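# Flip the inverted bottle upright and return it to the crate

## Task

In the crate there is a single bottle standing upside down. Turn it so it stands upright and set it back inside the crate. The task fails if the crate or the tray ends up tilted or shifted from where it was. It does not count if the bottle (or anything else) stays in place only because the robot is holding it at the end. Anything the robot is touching at the end must not settle downward by more than about a fingernail's width once released, or the task fails.

## Robot and tools

Robot: two Kinova Gen3 seven-joint arms, left_arm and right_arm, each ending in a Robotiq 2F-85 two-finger gripper with a wrist camera. The names are labels only and say nothing about image sides. Bases in the scene frame: left_arm at (-0.039, +0.400, 0) m, right_arm at (+0.010, -0.346, 0) m, both turned slightly about z.

Frame: one shared scene frame for everything. Origin on the table top midway between the arms, +x out across the table, +z up, left_arm on the +y side. Gripper axes: fingers point along the gripper's +z, the pads close along its y. end_effector_position is the spot between the pads when closed; closed fingertips stick out about 19 mm past it (6 mm when open), and the fingers move about 13 mm farther out while closing, so keep that clearance above surfaces. The printed hand position can be a little off, more at long reach.

The row (18 numbers, one flat list covering both arms even if one is idle): left x, y, z (metres), qw, qx, qy, qz (unit quaternion, w first), left gripper position, left gripper speed; then the same nine for the right arm. x,y,z and the quaternion are an absolute target pose in the scene frame, not an offset. Gripper position ranges -1 to +1: +1 fully open (85 mm), 0 about 41 mm, pads touch near -0.8, -1 closes until blocked (full grip force roughly 190-235 N per pad, set by the arm). Gripper speed also -1 to +1: about 20 mm/s at -1, 85 at 0, 150 at +1. A 0 in either slot is a real command, so to leave a gripper alone repeat its previous two numbers. To keep an arm still, resend its exact last reported pose; to keep an orientation, resend the same target quaternion every time rather than the drifted reported one.

Tools:
- execute_actions {actions, pictures}: actions is a list with zero or one item. Empty list = just read the state. {"rows": [[18 numbers], ...], "steps": n} runs up to 15 control steps of 1/30 s (default 15), one row per step, last row repeated if rows run out. {"steps": n} alone waits up to 300 steps, counted from the previous result, reply time included. pictures true/false chooses whether images come back. A target more than 0.6 m from the arm's last reported position along any gripper axis is refused and nothing is sent.
- move {target, speed}: target is one 18-number row; each gripper follows a straight line to its absolute pose, both paths ending together, 0.5 to 10 s long (cut off at 10 s). speed in m/s, 0.002 to 0.5, default 0.25; rotation limited to twice that in rad/s, shorter way round. Finger numbers are sent at the start. Paths ignore obstacles and the other arm. The result adds a "move:" line: the ending (done, off_target, moving, held, fault), the limits that acted (paced = pose clipped; held = steps blocked, after which the arm may rush), and each gripper's distance from its pose.
- wait {seconds}: 0 to 10 s, nothing new sent.
- zoom_image {camera, region}: camera is cam_head_left, cam_head_right, cam_left_wrist or cam_right_wrist (each 672x504); region [x0, y0, x1, y1] in pixels from the top-left, at most 504x504.
- read_manual {section}: only licence texts; moves nothing.
- finished_scene {scene}: ends the current scene (give its number) irreversibly and grades it; the goal must still hold. Replying without any tool call also ends things, so always call a tool.

Motion details: each step the commanded pose is clipped to within 70 mm and 16 degrees of the measured one, then damped IK moves the joints, favouring position over orientation. After an action ends the arm continues only to its last clipped pose, so check the reported pose and send the remainder. Joints share speed limits and stop together on reversal. Thinking time lets the simulation run.

Results: the state line "left_arm: … | right_arm: …" gives each gripper's position and quaternion. "pose unreachable" means the clearance check altered or blocked that arm's command; HELD marks steps not sent. "Hand target" shows where the controller is currently driving each gripper. position_measured_pct ≈ 50 - 50×position: 0 open; stopping short under about 90 means something is held or blocking; around 90 or more means the pads met (empty or a very thin object). MOTOR HOT appears from 60 °C; at 75 °C an OVER-TEMPERATURE FAULT makes that arm brake weakly and sag. TORQUE FAULT: joint load reaching its limit (waist to elbow 49.6 N m, wrist joints 31.2 N m, held weight included) freezes that arm for 10 s.

Gripping: to grip firmly, hold position at -1. For a gentle grip open first, then close to just under the object's width. Release by commanding wider than the object. Fingers reclose by themselves (never past the request) if the object slips or is lost.

Avoid: dropping, sliding or slamming the bottle; fast contacts or targets set far past a surface (both press harder); pushing or tilting the crate or tray; knocking anything off the table; arms colliding or pressing each other; holding loads long while thinking. Occasional small disturbances may tug a held part or nudge loose items. Before finishing, open the gripper, back away, and confirm the bottle stands upright in the crate on its own without settling.

Each tool is called after "Emit:" in YAML: its name, and indented under it one key for each argument.

## Session

Emit:
execute_actions:
  actions: []

Scene clock: 0.00 s of 7600.00 s.
left_arm: end_effector_position=(+0.3777, +0.0487, +0.3070) position_measured_pct=0.0 end_effector_quat_wxyz=(+0.167, -0.366, +0.889, +0.219) | right_arm: end_effector_position=(+0.1021, -0.1109, +0.2017) position_measured_pct=0.0 end_effector_quat_wxyz=(+0.030, +0.702, +0.711, +0.003)
Joint positions: left_arm=[ 1.087  0.879 -0.426  0.664 -0.183  1.893  3.019] | right_arm=[-1.967  0.013  0.43   2.221  0.06   0.937 -1.376]
Joint velocities: left_arm=[-0.     0.    -0.002 -0.001 -0.     0.001  0.   ] | right_arm=[-0.    -0.001 -0.     0.001 -0.001  0.001  0.   ]
Hand target (left_arm): +0.378, +0.049, +0.307; +0.167, -0.366, +0.889, +0.219
Hand target (right_arm): +0.102, -0.111, +0.202; +0.030, +0.702, +0.711, +0.003

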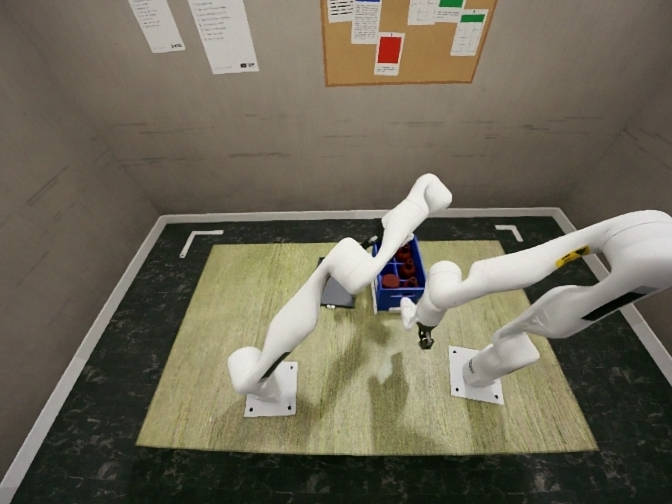

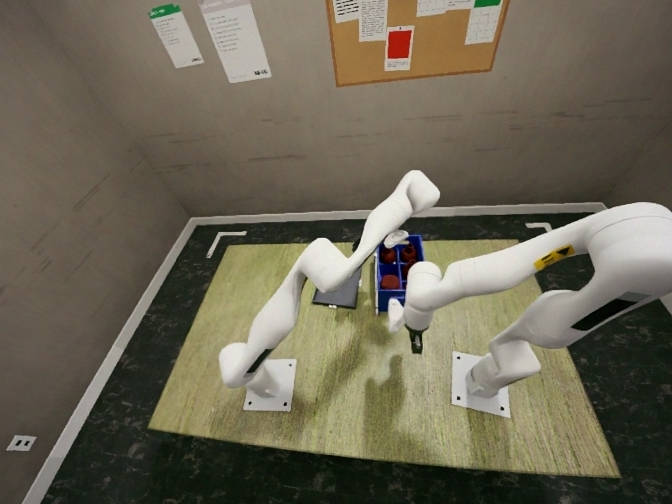

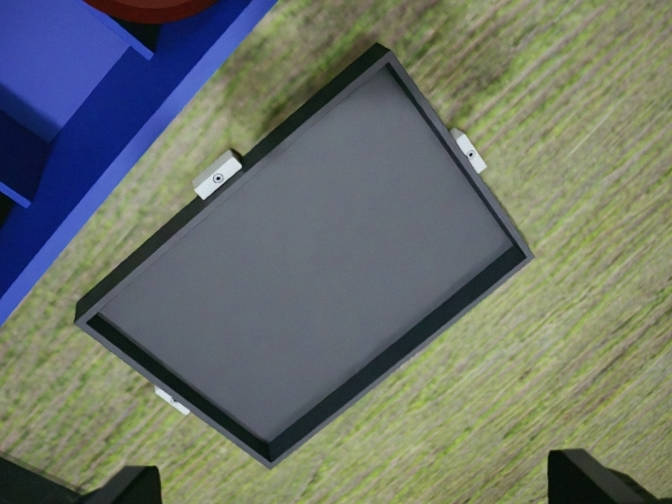

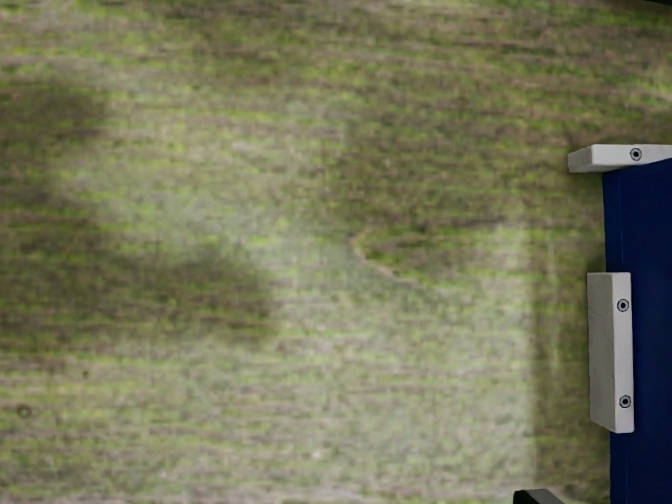

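Emit:
move:
  target: [0.25,0.35,0.35,0,0,1,0,1,0,0.1021,-0.1109,0.40,0,0.707,0.707,0,1,0]

Emit:
move:
  target: [0.25,0.35,0.35,0,0,1,0,1,0,0.38,-0.14,0.42,0,0.707,0.707,0,1,0]

Scene clock: 3.70 s of 7600.00 s.
left_arm: end_effector_position=(+0.2500, +0.3496, +0.3501) position_measured_pct=0.0 end_effector_quat_wxyz=(-0.000, -0.001, +1.000, -0.001) | right_arm: end_effector_position=(+0.1021, -0.1107, +0.4001) position_measured_pct=0.0 end_effector_quat_wxyz=(+0.000, +0.708, +0.707, +0.000)
Joint positions: left_arm=[ 0.739 -0.033 -0.564  1.74  -0.015  1.43   1.69 ] | right_arm=[-1.982 -0.185  0.39   1.698  0.071  1.615 -1.412]
Joint velocities: left_arm=[-0.001 -0.002 -0.008  0.     0.001 -0.    -0.001] | right_arm=[-0.001  0.    -0.003 -0.001  0.     0.001 -0.   ]
Hand target (left_arm): +0.250, +0.350, +0.350; -0.000, -0.001, +1.000, -0.001
Hand target (right_arm): +0.102, -0.111, +0.400; +0.000, +0.708, +0.707, +0.000
Off the commanded pose (left_arm): 0.000 m, 0 deg.
Off the commanded pose (right_arm): 0.000 m, 0 deg.
move: done

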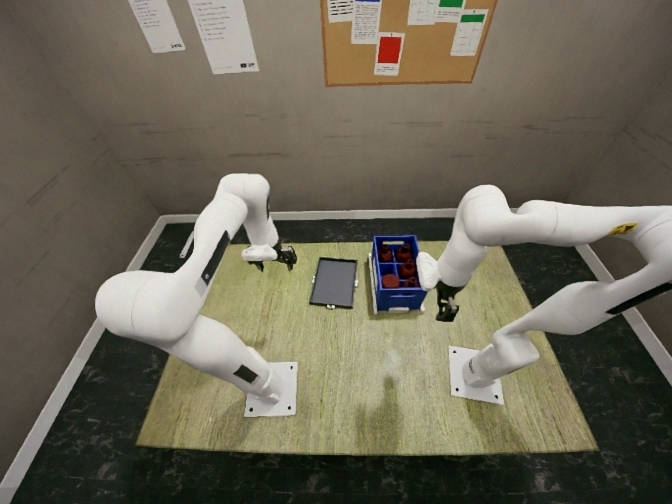

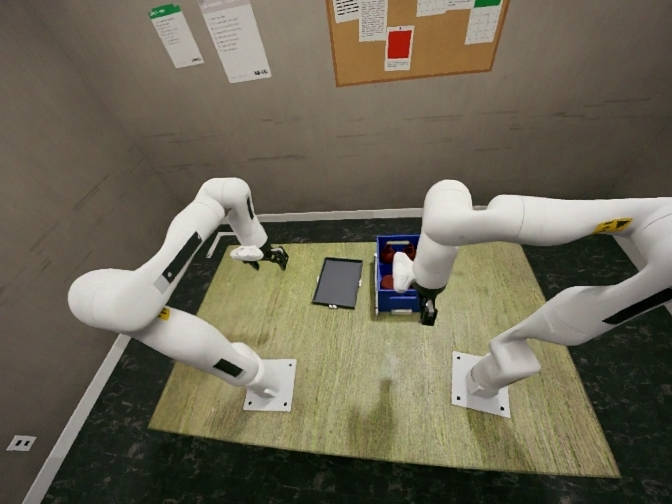

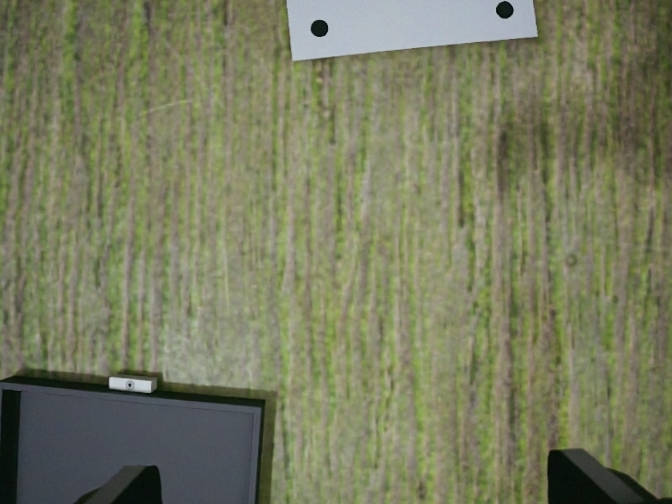

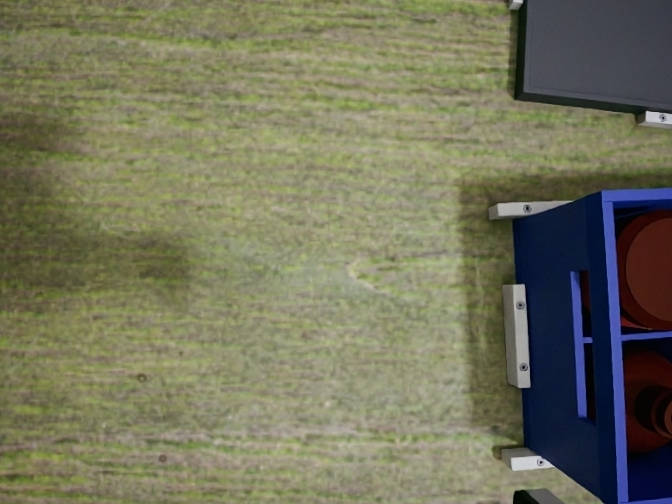

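Scene clock: 5.50 s of 7600.00 s.
left_arm: end_effector_position=(+0.2500, +0.3500, +0.3500) position_measured_pct=0.0 end_effector_quat_wxyz=(-0.000, -0.000, +1.000, +0.000) | right_arm: end_effector_position=(+0.3789, -0.1409, +0.4197) position_measured_pct=0.0 end_effector_quat_wxyz=(-0.002, +0.707, +0.707, -0.002)
Joint positions: left_arm=[ 0.74  -0.034 -0.563  1.74  -0.018  1.43   1.69 ] | right_arm=[-1.345  0.356  0.952  1.197 -0.293  1.73  -0.285]
Joint velocities: left_arm=[ 0.    -0.    -0.004  0.001  0.     0.001  0.   ] | right_arm=[ 0.005  0.005  0.002  0.    -0.001  0.     0.001]
Hand target (left_arm): +0.250, +0.350, +0.350; -0.000, -0.000, +1.000, +0.000
Hand target (right_arm): +0.379, -0.141, +0.420; -0.001, +0.707, +0.707, -0.002
Off the commanded pose (left_arm): 0.000 m, 0 deg.
Off the commanded pose (right_arm): 0.001 m, 0 deg.
move: done

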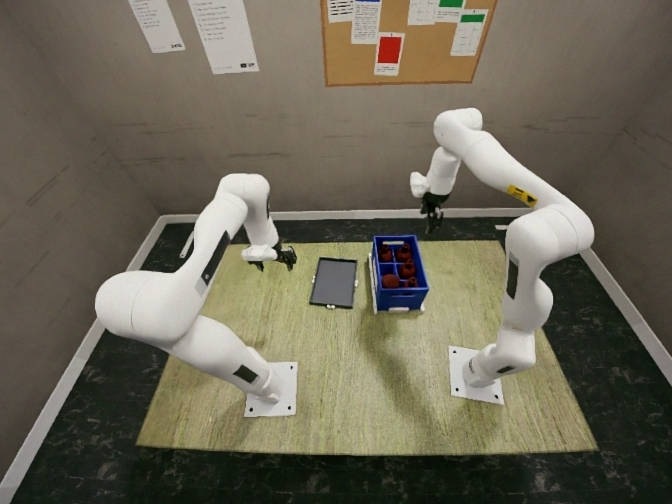

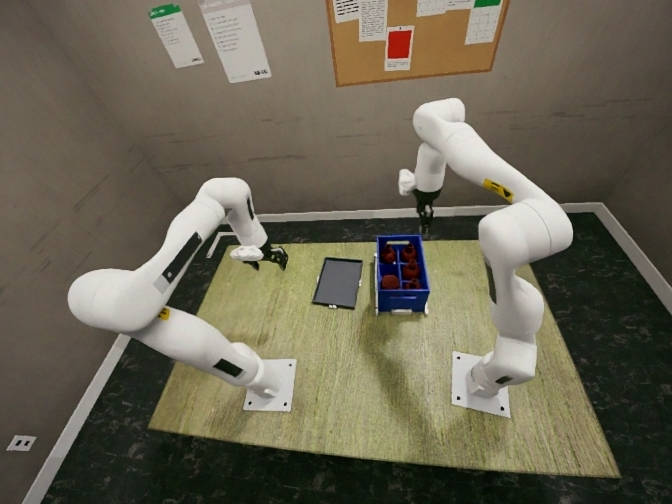

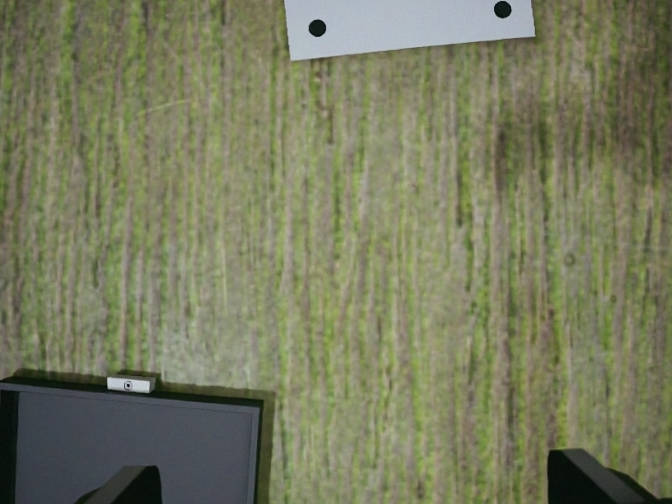

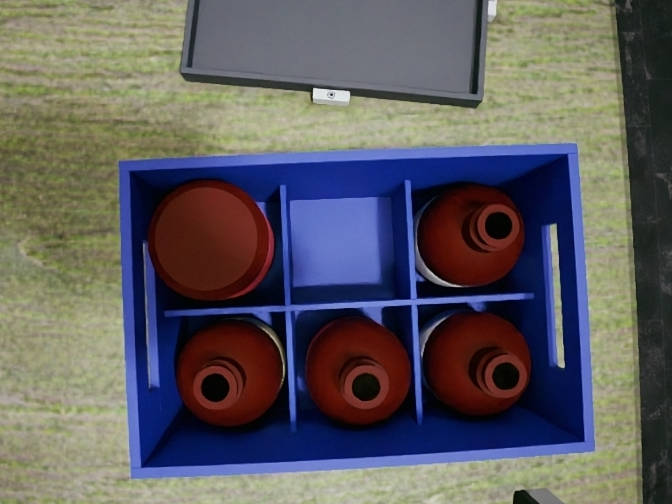

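Emit:
move:
  target: [0.25,0.35,0.35,0,0,1,0,1,0,0.316,-0.056,0.25,0,0.924,0.383,0,1,0]

Emit:
zoom_image:
  camera: "cam_head_left"
  region: [330,200,470,320]

Scene clock: 11.83 s of 7600.00 s.
left_arm: end_effector_position=(+0.2500, +0.3500, +0.3500) position_measured_pct=0.0 end_effector_quat_wxyz=(+0.000, -0.000, +1.000, +0.000) | right_arm: end_effector_position=(+0.3165, -0.0561, +0.2502) position_measured_pct=0.0 end_effector_quat_wxyz=(-0.000, +0.924, +0.383, +0.001)
Joint positions: left_arm=[ 0.74  -0.034 -0.563  1.74  -0.018  1.43   1.69 ] | right_arm=[-1.714  0.494  1.084  1.679 -0.458  1.249 -1.13 ]
Joint velocities: left_arm=[ 0.    -0.001 -0.002  0.     0.    -0.     0.   ] | right_arm=[-0.004  0.005 -0.005  0.001  0.002 -0.002 -0.002]
Hand target (left_arm): +0.250, +0.350, +0.350; +0.000, +0.000, +1.000, +0.000
Hand target (right_arm): +0.316, -0.056, +0.250; +0.000, +0.924, +0.384, +0.000
Off the commanded pose (left_arm): 0.000 m, 0 deg.
Off the commanded pose (right_arm): 0.001 m, 0 deg.
After step 90, 1.40 s passed at rest.
move: done

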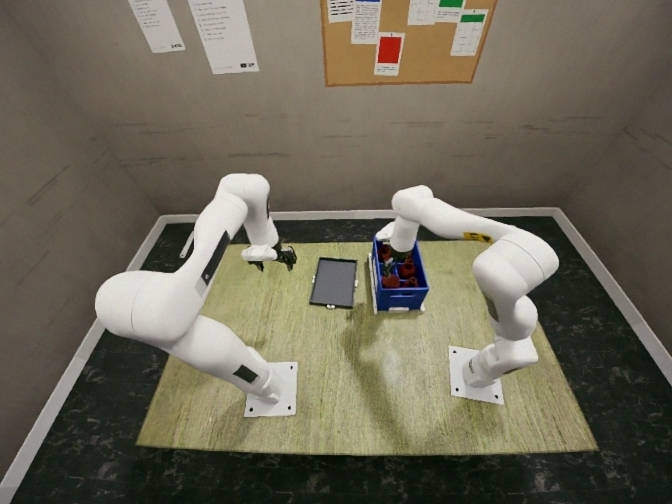

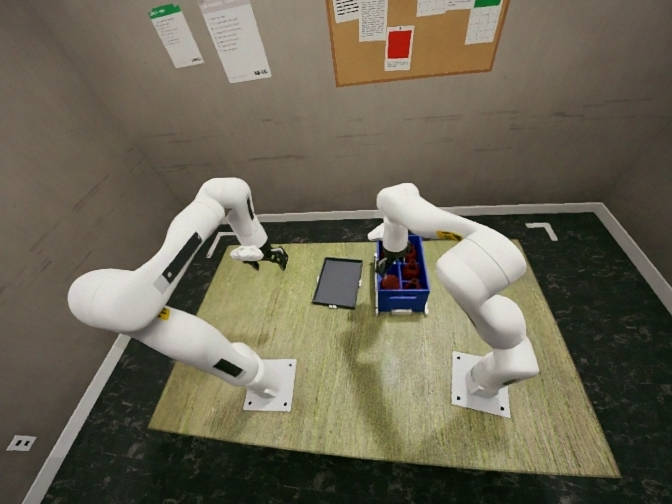

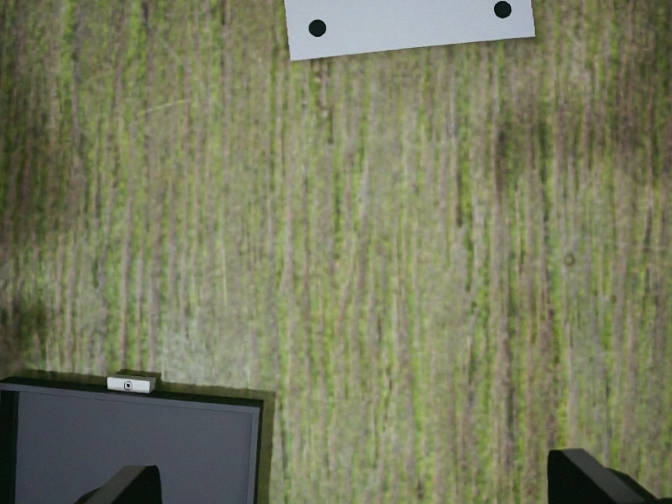

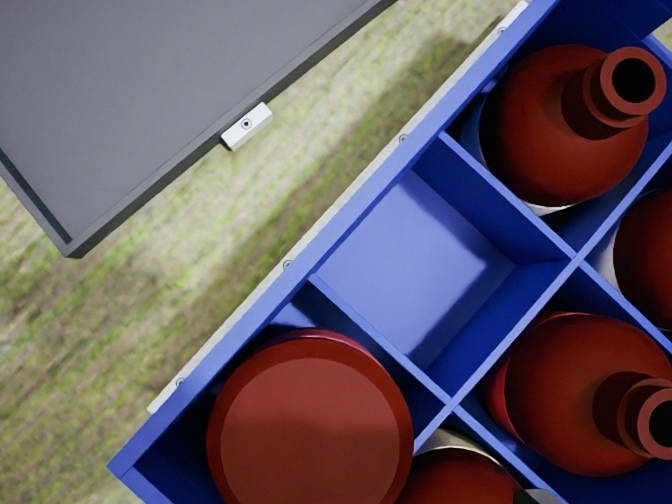

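Region (330, 200, 470, 320) of cam_head_left's 672x504 image, scaled by 3.600, with more detail than that image has; it fills the top 432 rows of this view, and the rest is white.

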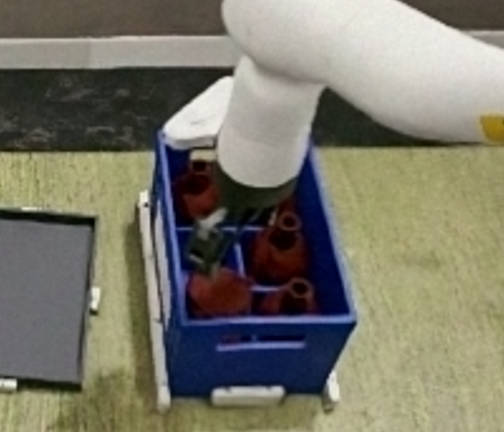

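Emit:
move:
  target: [0.25,0.35,0.35,0,0,1,0,1,0,0.315,-0.055,0.185,0,0.924,0.383,0,1,0]
  speed: 0.08

Emit:
zoom_image:
  camera: "cam_head_right"
  region: [330,200,470,320]

Scene clock: 14.90 s of 7600.00 s.
left_arm: end_effector_position=(+0.2500, +0.3500, +0.3500) position_measured_pct=0.0 end_effector_quat_wxyz=(+0.000, -0.000, +1.000, +0.000) | right_arm: end_effector_position=(+0.3148, -0.0549, +0.1850) position_measured_pct=0.0 end_effector_quat_wxyz=(-0.000, +0.924, +0.383, -0.000)
Joint positions: left_arm=[ 0.74  -0.034 -0.563  1.74  -0.018  1.43   1.69 ] | right_arm=[-1.668  0.574  1.013  1.799 -0.55   1.082 -1.055]
Joint velocities: left_arm=[-0.     0.001 -0.001 -0.     0.     0.001  0.   ] | right_arm=[ 0.004  0.003  0.001  0.    -0.    -0.    -0.   ]
Hand target (left_arm): +0.250, +0.350, +0.350; -0.000, +0.000, +1.000, -0.000
Hand target (right_arm): +0.315, -0.055, +0.185; -0.000, +0.924, +0.383, -0.000
Off the commanded pose (left_arm): 0.000 m, 0 deg.
Off the commanded pose (right_arm): 0.000 m, 0 deg.
move: done

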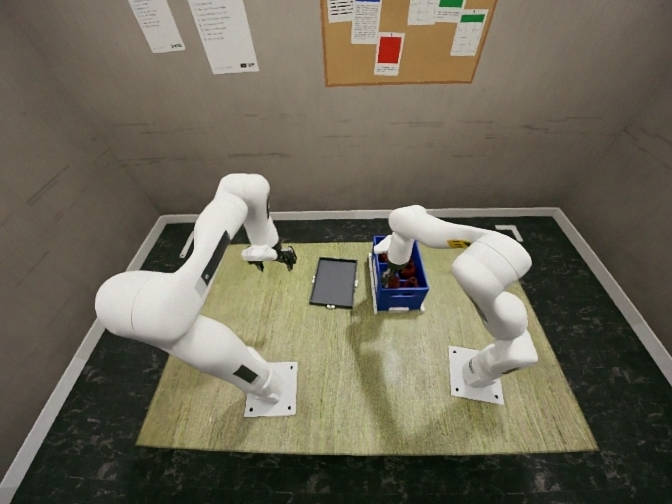

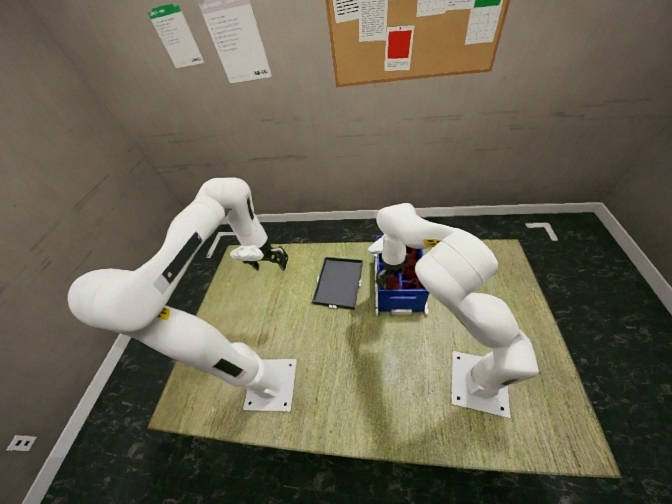

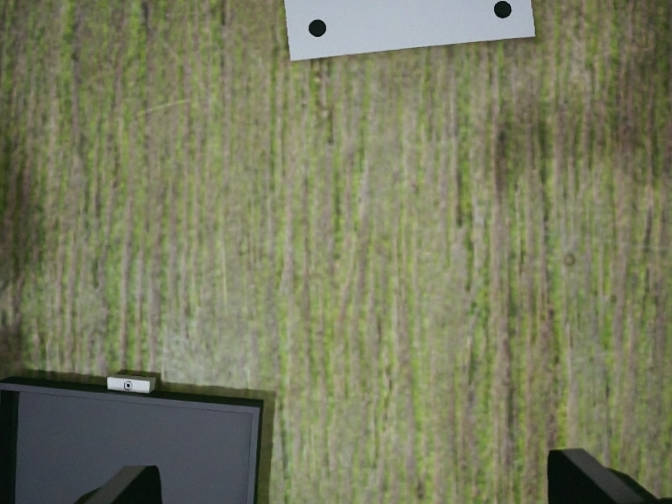

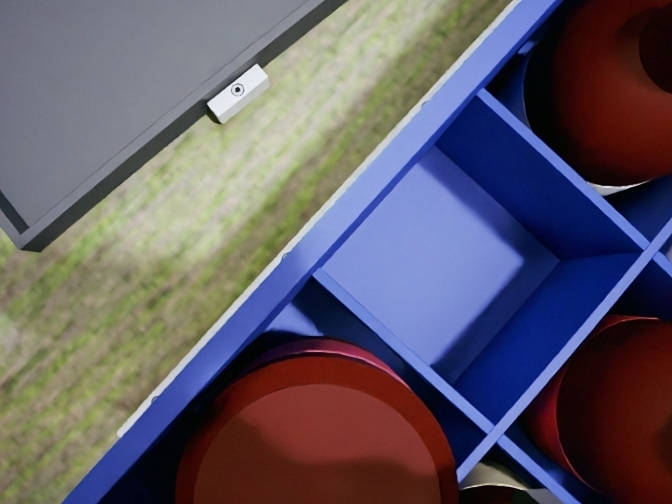

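Region (330, 200, 470, 320) of cam_head_right's 672x504 image, scaled by 3.600, with more detail than that image has; it fills the top 432 rows of this view, and the rest is white.

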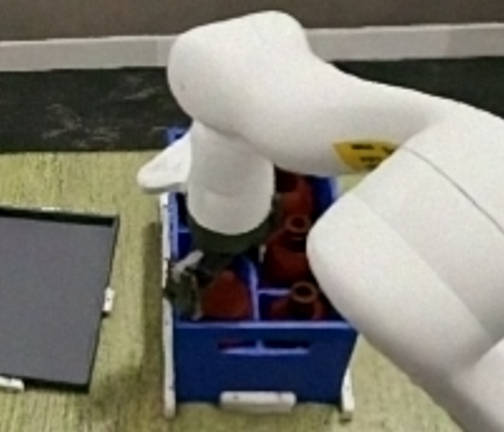

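Emit:
move:
  target: [0.25,0.35,0.35,0,0,1,0,1,0,0.316,-0.056,0.152,0,0.924,0.383,0,1,0]
  speed: 0.03

Emit:
move:
  target: [0.25,0.35,0.35,0,0,1,0,1,0,0.316,-0.056,0.152,0,0.924,0.383,0,-1,-0.5]
  speed: 0.03

Scene clock: 17.03 s of 7600.00 s.
left_arm: end_effector_position=(+0.2500, +0.3500, +0.3500) position_measured_pct=0.0 end_effector_quat_wxyz=(+0.000, -0.000, +1.000, +0.000) | right_arm: end_effector_position=(+0.3179, -0.0560, +0.1527) position_measured_pct=0.0 end_effector_quat_wxyz=(-0.000, +0.924, +0.382, +0.002)
Joint positions: left_arm=[ 0.74  -0.034 -0.563  1.74  -0.018  1.43   1.69 ] | right_arm=[-1.629  0.619  0.966  1.847 -0.604  0.997 -1.008]
Joint velocities: left_arm=[-0.    -0.     0.001  0.     0.    -0.    -0.001] | right_arm=[ 0.002  0.003 -0.004  0.    -0.    -0.001 -0.001]
Hand target (left_arm): +0.250, +0.350, +0.350; -0.000, +0.000, +1.000, -0.000
Hand target (right_arm): +0.316, -0.056, +0.152; -0.000, +0.924, +0.383, -0.000
Off the commanded pose (left_arm): 0.000 m, 0 deg.
Off the commanded pose (right_arm): 0.002 m, 0 deg.
move: done

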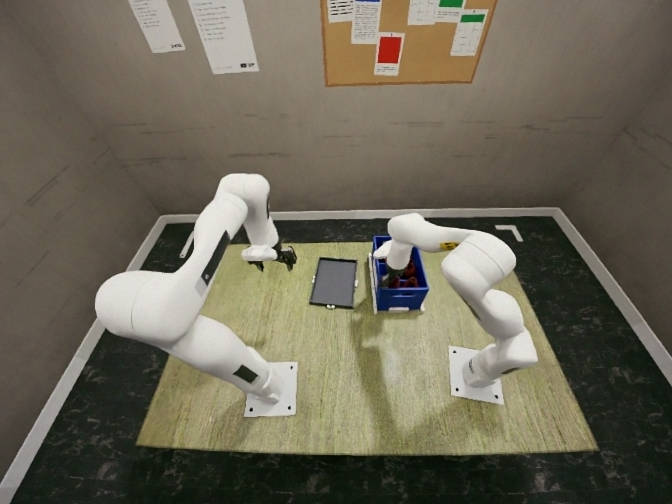

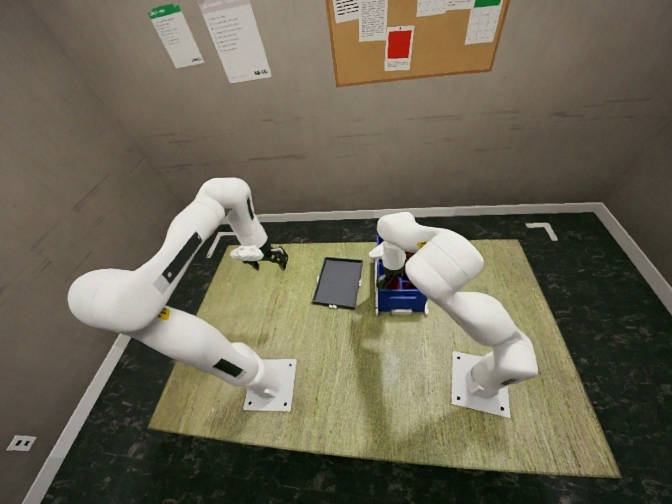

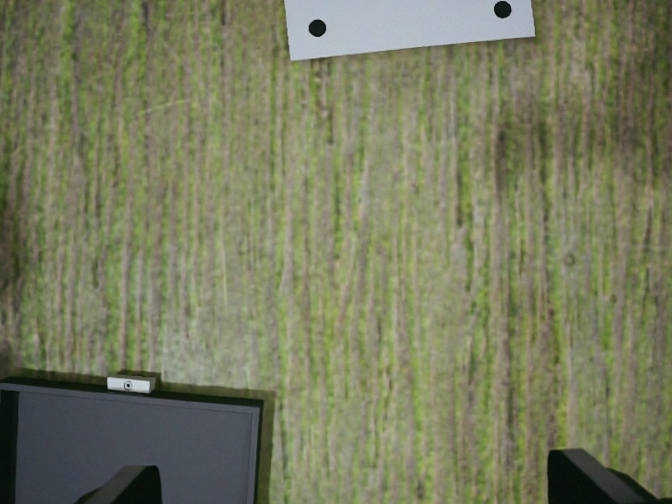

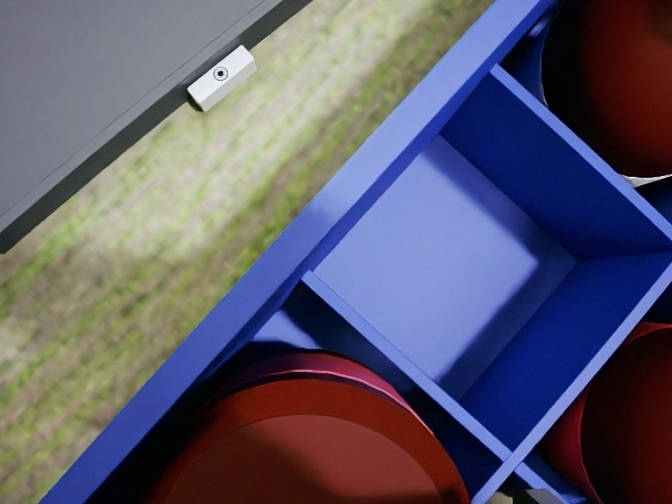

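Scene clock: 17.77 s of 7600.00 s.
left_arm: end_effector_position=(+0.2500, +0.3500, +0.3500) position_measured_pct=0.0 end_effector_quat_wxyz=(+0.000, -0.000, +1.000, +0.000) | right_arm: end_effector_position=(+0.3173, -0.0557, +0.1538) position_measured_pct=19.8 end_effector_quat_wxyz=(-0.001, +0.924, +0.383, +0.002)
Joint positions: left_arm=[ 0.74  -0.034 -0.563  1.74  -0.018  1.43   1.69 ] | right_arm=[-1.631  0.616  0.967  1.846 -0.603  1.    -1.008]
Joint velocities: left_arm=[ 0.    -0.     0.001  0.    -0.     0.001  0.   ] | right_arm=[ 0.    -0.001 -0.002 -0.    -0.     0.001 -0.   ]
Hand target (left_arm): +0.250, +0.350, +0.350; -0.000, +0.000, +1.000, -0.000
Hand target (right_arm): +0.316, -0.056, +0.152; -0.000, +0.924, +0.383, +0.000
Off the commanded pose (left_arm): 0.000 m, 0 deg.
Off the commanded pose (right_arm): 0.002 m, 0 deg.
move: done

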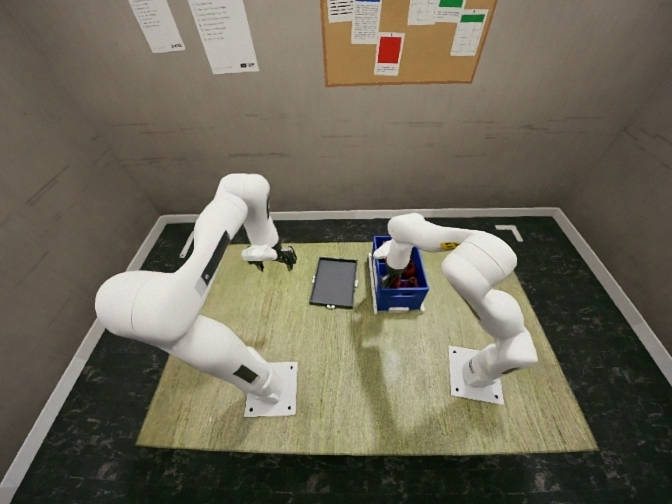

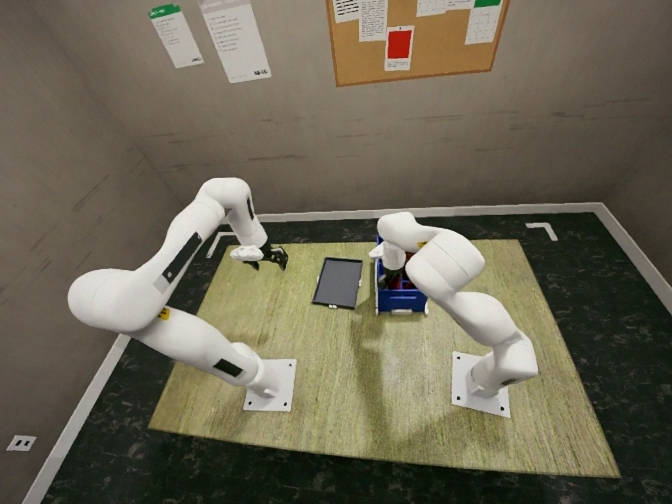

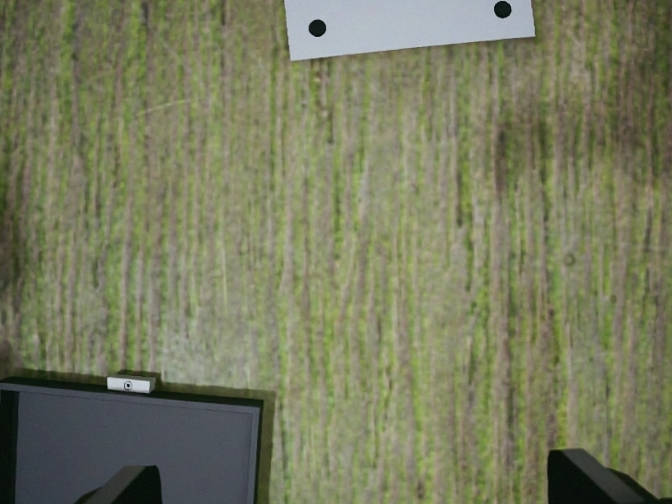

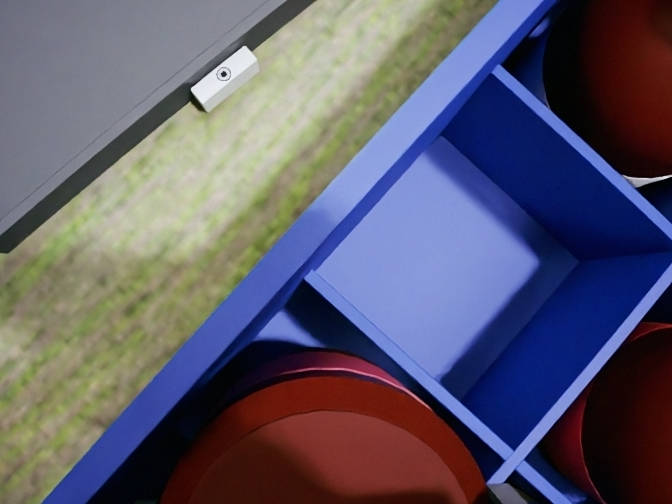

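Emit:
move:
  target: [0.32,0.25,0.38,0,0,0.707,-0.707,1,0,0.317,-0.056,0.38,0,0.924,0.383,0,-1,-0.5]
  speed: 0.15

Emit:
move:
  target: [0.32,0.25,0.38,0,0,0.707,-0.707,1,0,0.317,-0.056,0.38,0,1,0,0,-1,-0.5]

Emit:
move:
  target: [0.32,0.25,0.38,0,0,0.707,-0.707,1,0,0.32,-0.06,0.38,-0.707,0.707,0,0,-1,-0.5]

Scene clock: 25.27 s of 7600.00 s.
left_arm: end_effector_position=(+0.3209, +0.2503, +0.3801) position_measured_pct=0.0 end_effector_quat_wxyz=(+0.001, +0.001, +0.708, -0.706) | right_arm: end_effector_position=(+0.3170, -0.0558, +0.3802) position_measured_pct=19.8 end_effector_quat_wxyz=(+0.001, +0.924, +0.382, +0.000)
Joint positions: left_arm=[-0.039  0.605 -0.54   1.994  1.227  2.099  0.429] | right_arm=[-1.718  0.41   1.143  1.338 -0.37   1.621 -1.23 ]
Joint velocities: left_arm=[-0.012  0.005 -0.003  0.     0.    -0.001  0.   ] | right_arm=[ 0.002  0.     0.001 -0.001 -0.    -0.     0.   ]
Hand target (left_arm): +0.321, +0.251, +0.380; +0.001, -0.000, +0.708, -0.706
Hand target (right_arm): +0.317, -0.056, +0.380; +0.001, +0.924, +0.382, +0.000
Off the commanded pose (left_arm): 0.001 m, 0 deg.
Off the commanded pose (right_arm): 0.000 m, 0 deg.
joint sent to its limit (left arm) — the command would take joint 6 (wrist pitch) past its upper limit, so that joint was sent only as far as its limit.
move: done

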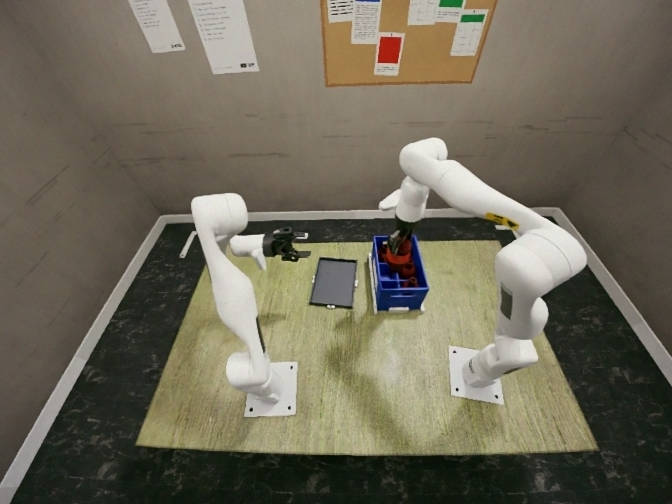

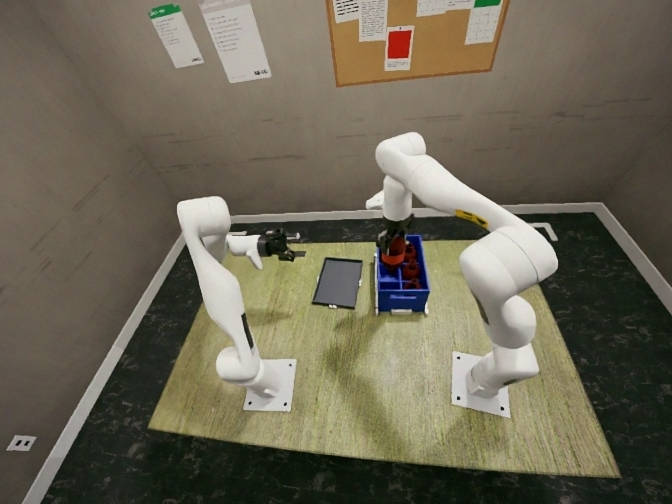

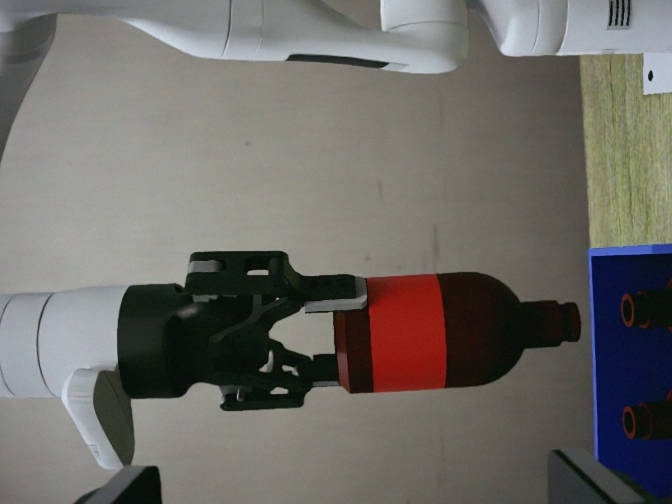

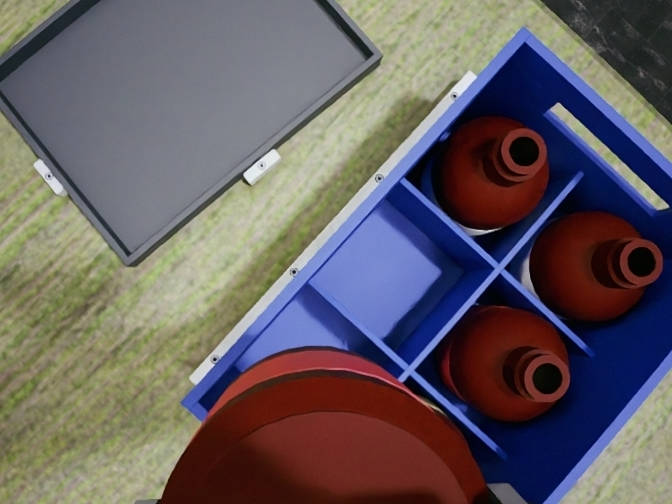

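Scene clock: 27.20 s of 7600.00 s.
left_arm: end_effector_position=(+0.3200, +0.2500, +0.3800) position_measured_pct=0.0 end_effector_quat_wxyz=(-0.000, -0.000, +0.707, -0.707) | right_arm: end_effector_position=(+0.3169, -0.0560, +0.3801) position_measured_pct=19.8 end_effector_quat_wxyz=(-0.000, +1.000, -0.000, -0.000)
Joint positions: left_arm=[-0.042  0.606 -0.536  1.997  1.225  2.099  0.428] | right_arm=[-1.78   0.507  1.367  1.34  -0.499  1.675 -1.885]
Joint velocities: left_arm=[-0.     0.002 -0.001 -0.     0.    -0.     0.001] | right_arm=[-0.002  0.004 -0.003 -0.     0.001 -0.    -0.001]
Hand target (left_arm): +0.320, +0.250, +0.380; -0.000, -0.000, +0.707, -0.707
Hand target (right_arm): +0.317, -0.056, +0.380; -0.000, +1.000, +0.000, -0.000
Off the commanded pose (left_arm): 0.000 m, 0 deg.
Off the commanded pose (right_arm): 0.000 m, 0 deg.
joint sent to its limit (left arm) — the command would take joint 6 (wrist pitch) past its upper limit, so that joint was sent only as far as its limit.
move: done

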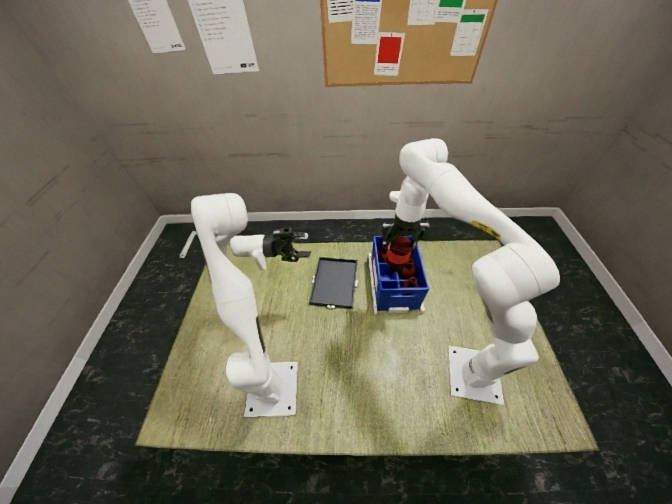

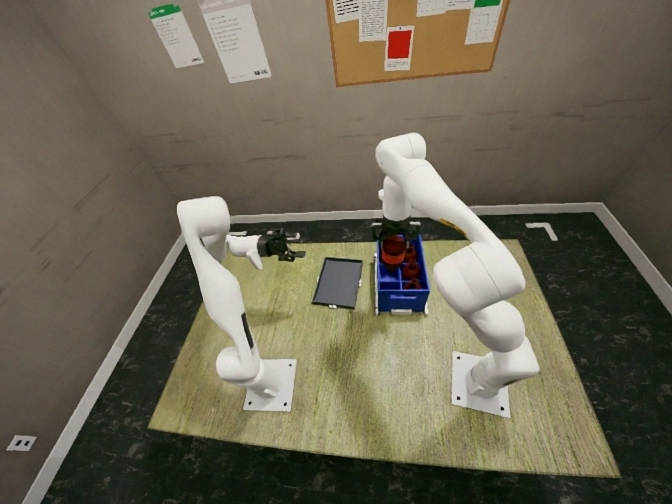

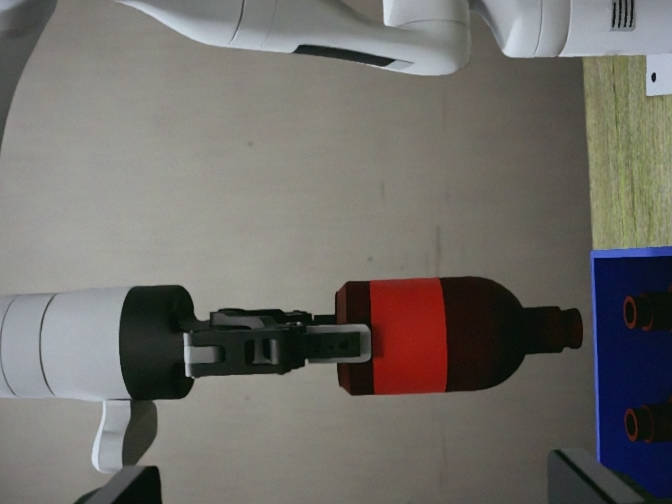

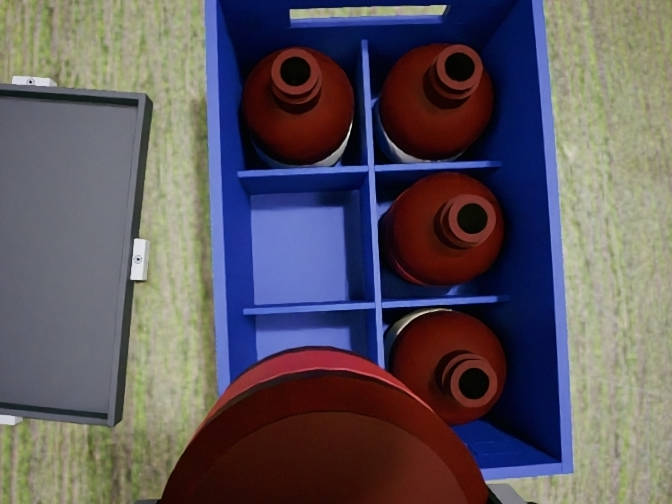

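Scene clock: 30.90 s of 7600.00 s.
left_arm: end_effector_position=(+0.3200, +0.2500, +0.3800) position_measured_pct=0.0 end_effector_quat_wxyz=(+0.000, -0.000, +0.707, -0.707) | right_arm: end_effector_position=(+0.3198, -0.0594, +0.3801) position_measured_pct=19.8 end_effector_quat_wxyz=(+0.709, -0.705, -0.001, -0.000)
Joint positions: left_arm=[-0.042  0.606 -0.536  1.997  1.225  2.099  0.428] | right_arm=[-0.812  0.614  0.884  2.293 -1.619  2.061 -0.401]
Joint velocities: left_arm=[ 0.    -0.001  0.    -0.001 -0.    -0.    -0.   ] | right_arm=[ 0.003  0.004  0.     0.001 -0.     0.001  0.   ]
Hand target (left_arm): +0.320, +0.250, +0.380; -0.000, -0.000, +0.707, -0.707
Hand target (right_arm): +0.320, -0.059, +0.380; +0.709, -0.705, -0.001, -0.000
Off the commanded pose (left_arm): 0.000 m, 0 deg.
Off the commanded pose (right_arm): 0.001 m, 0 deg.
move: done

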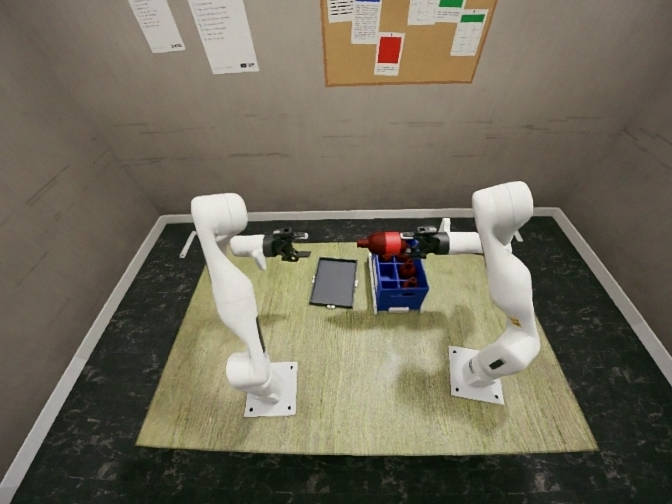

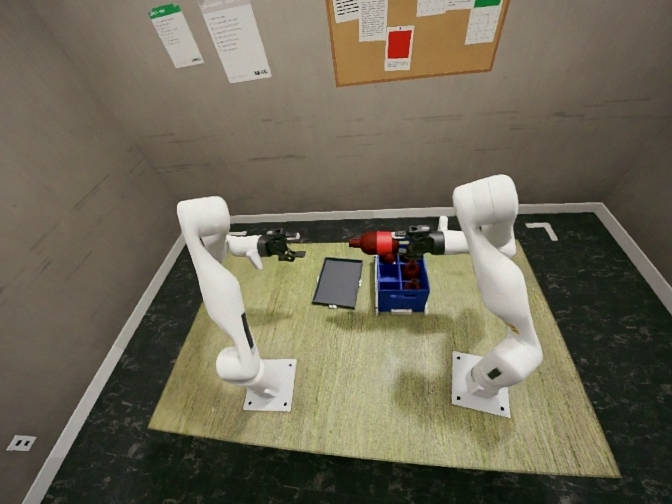

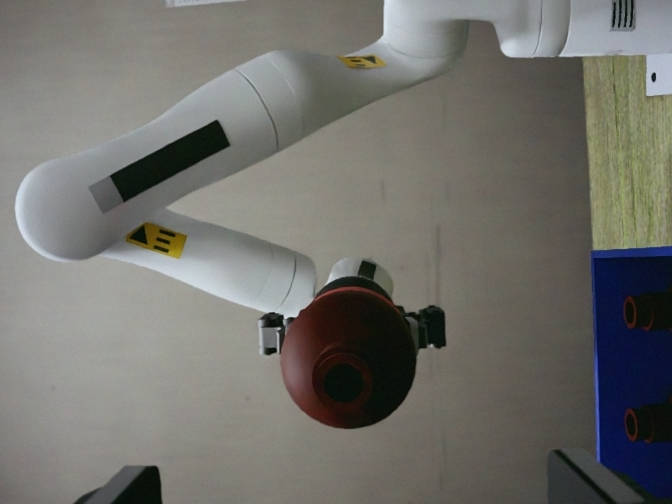

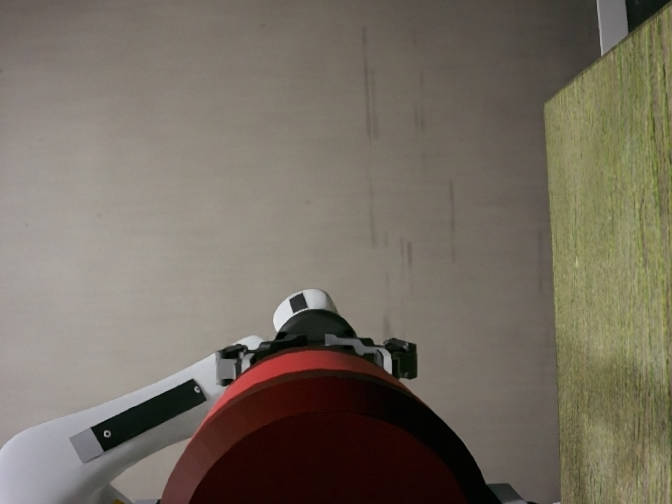

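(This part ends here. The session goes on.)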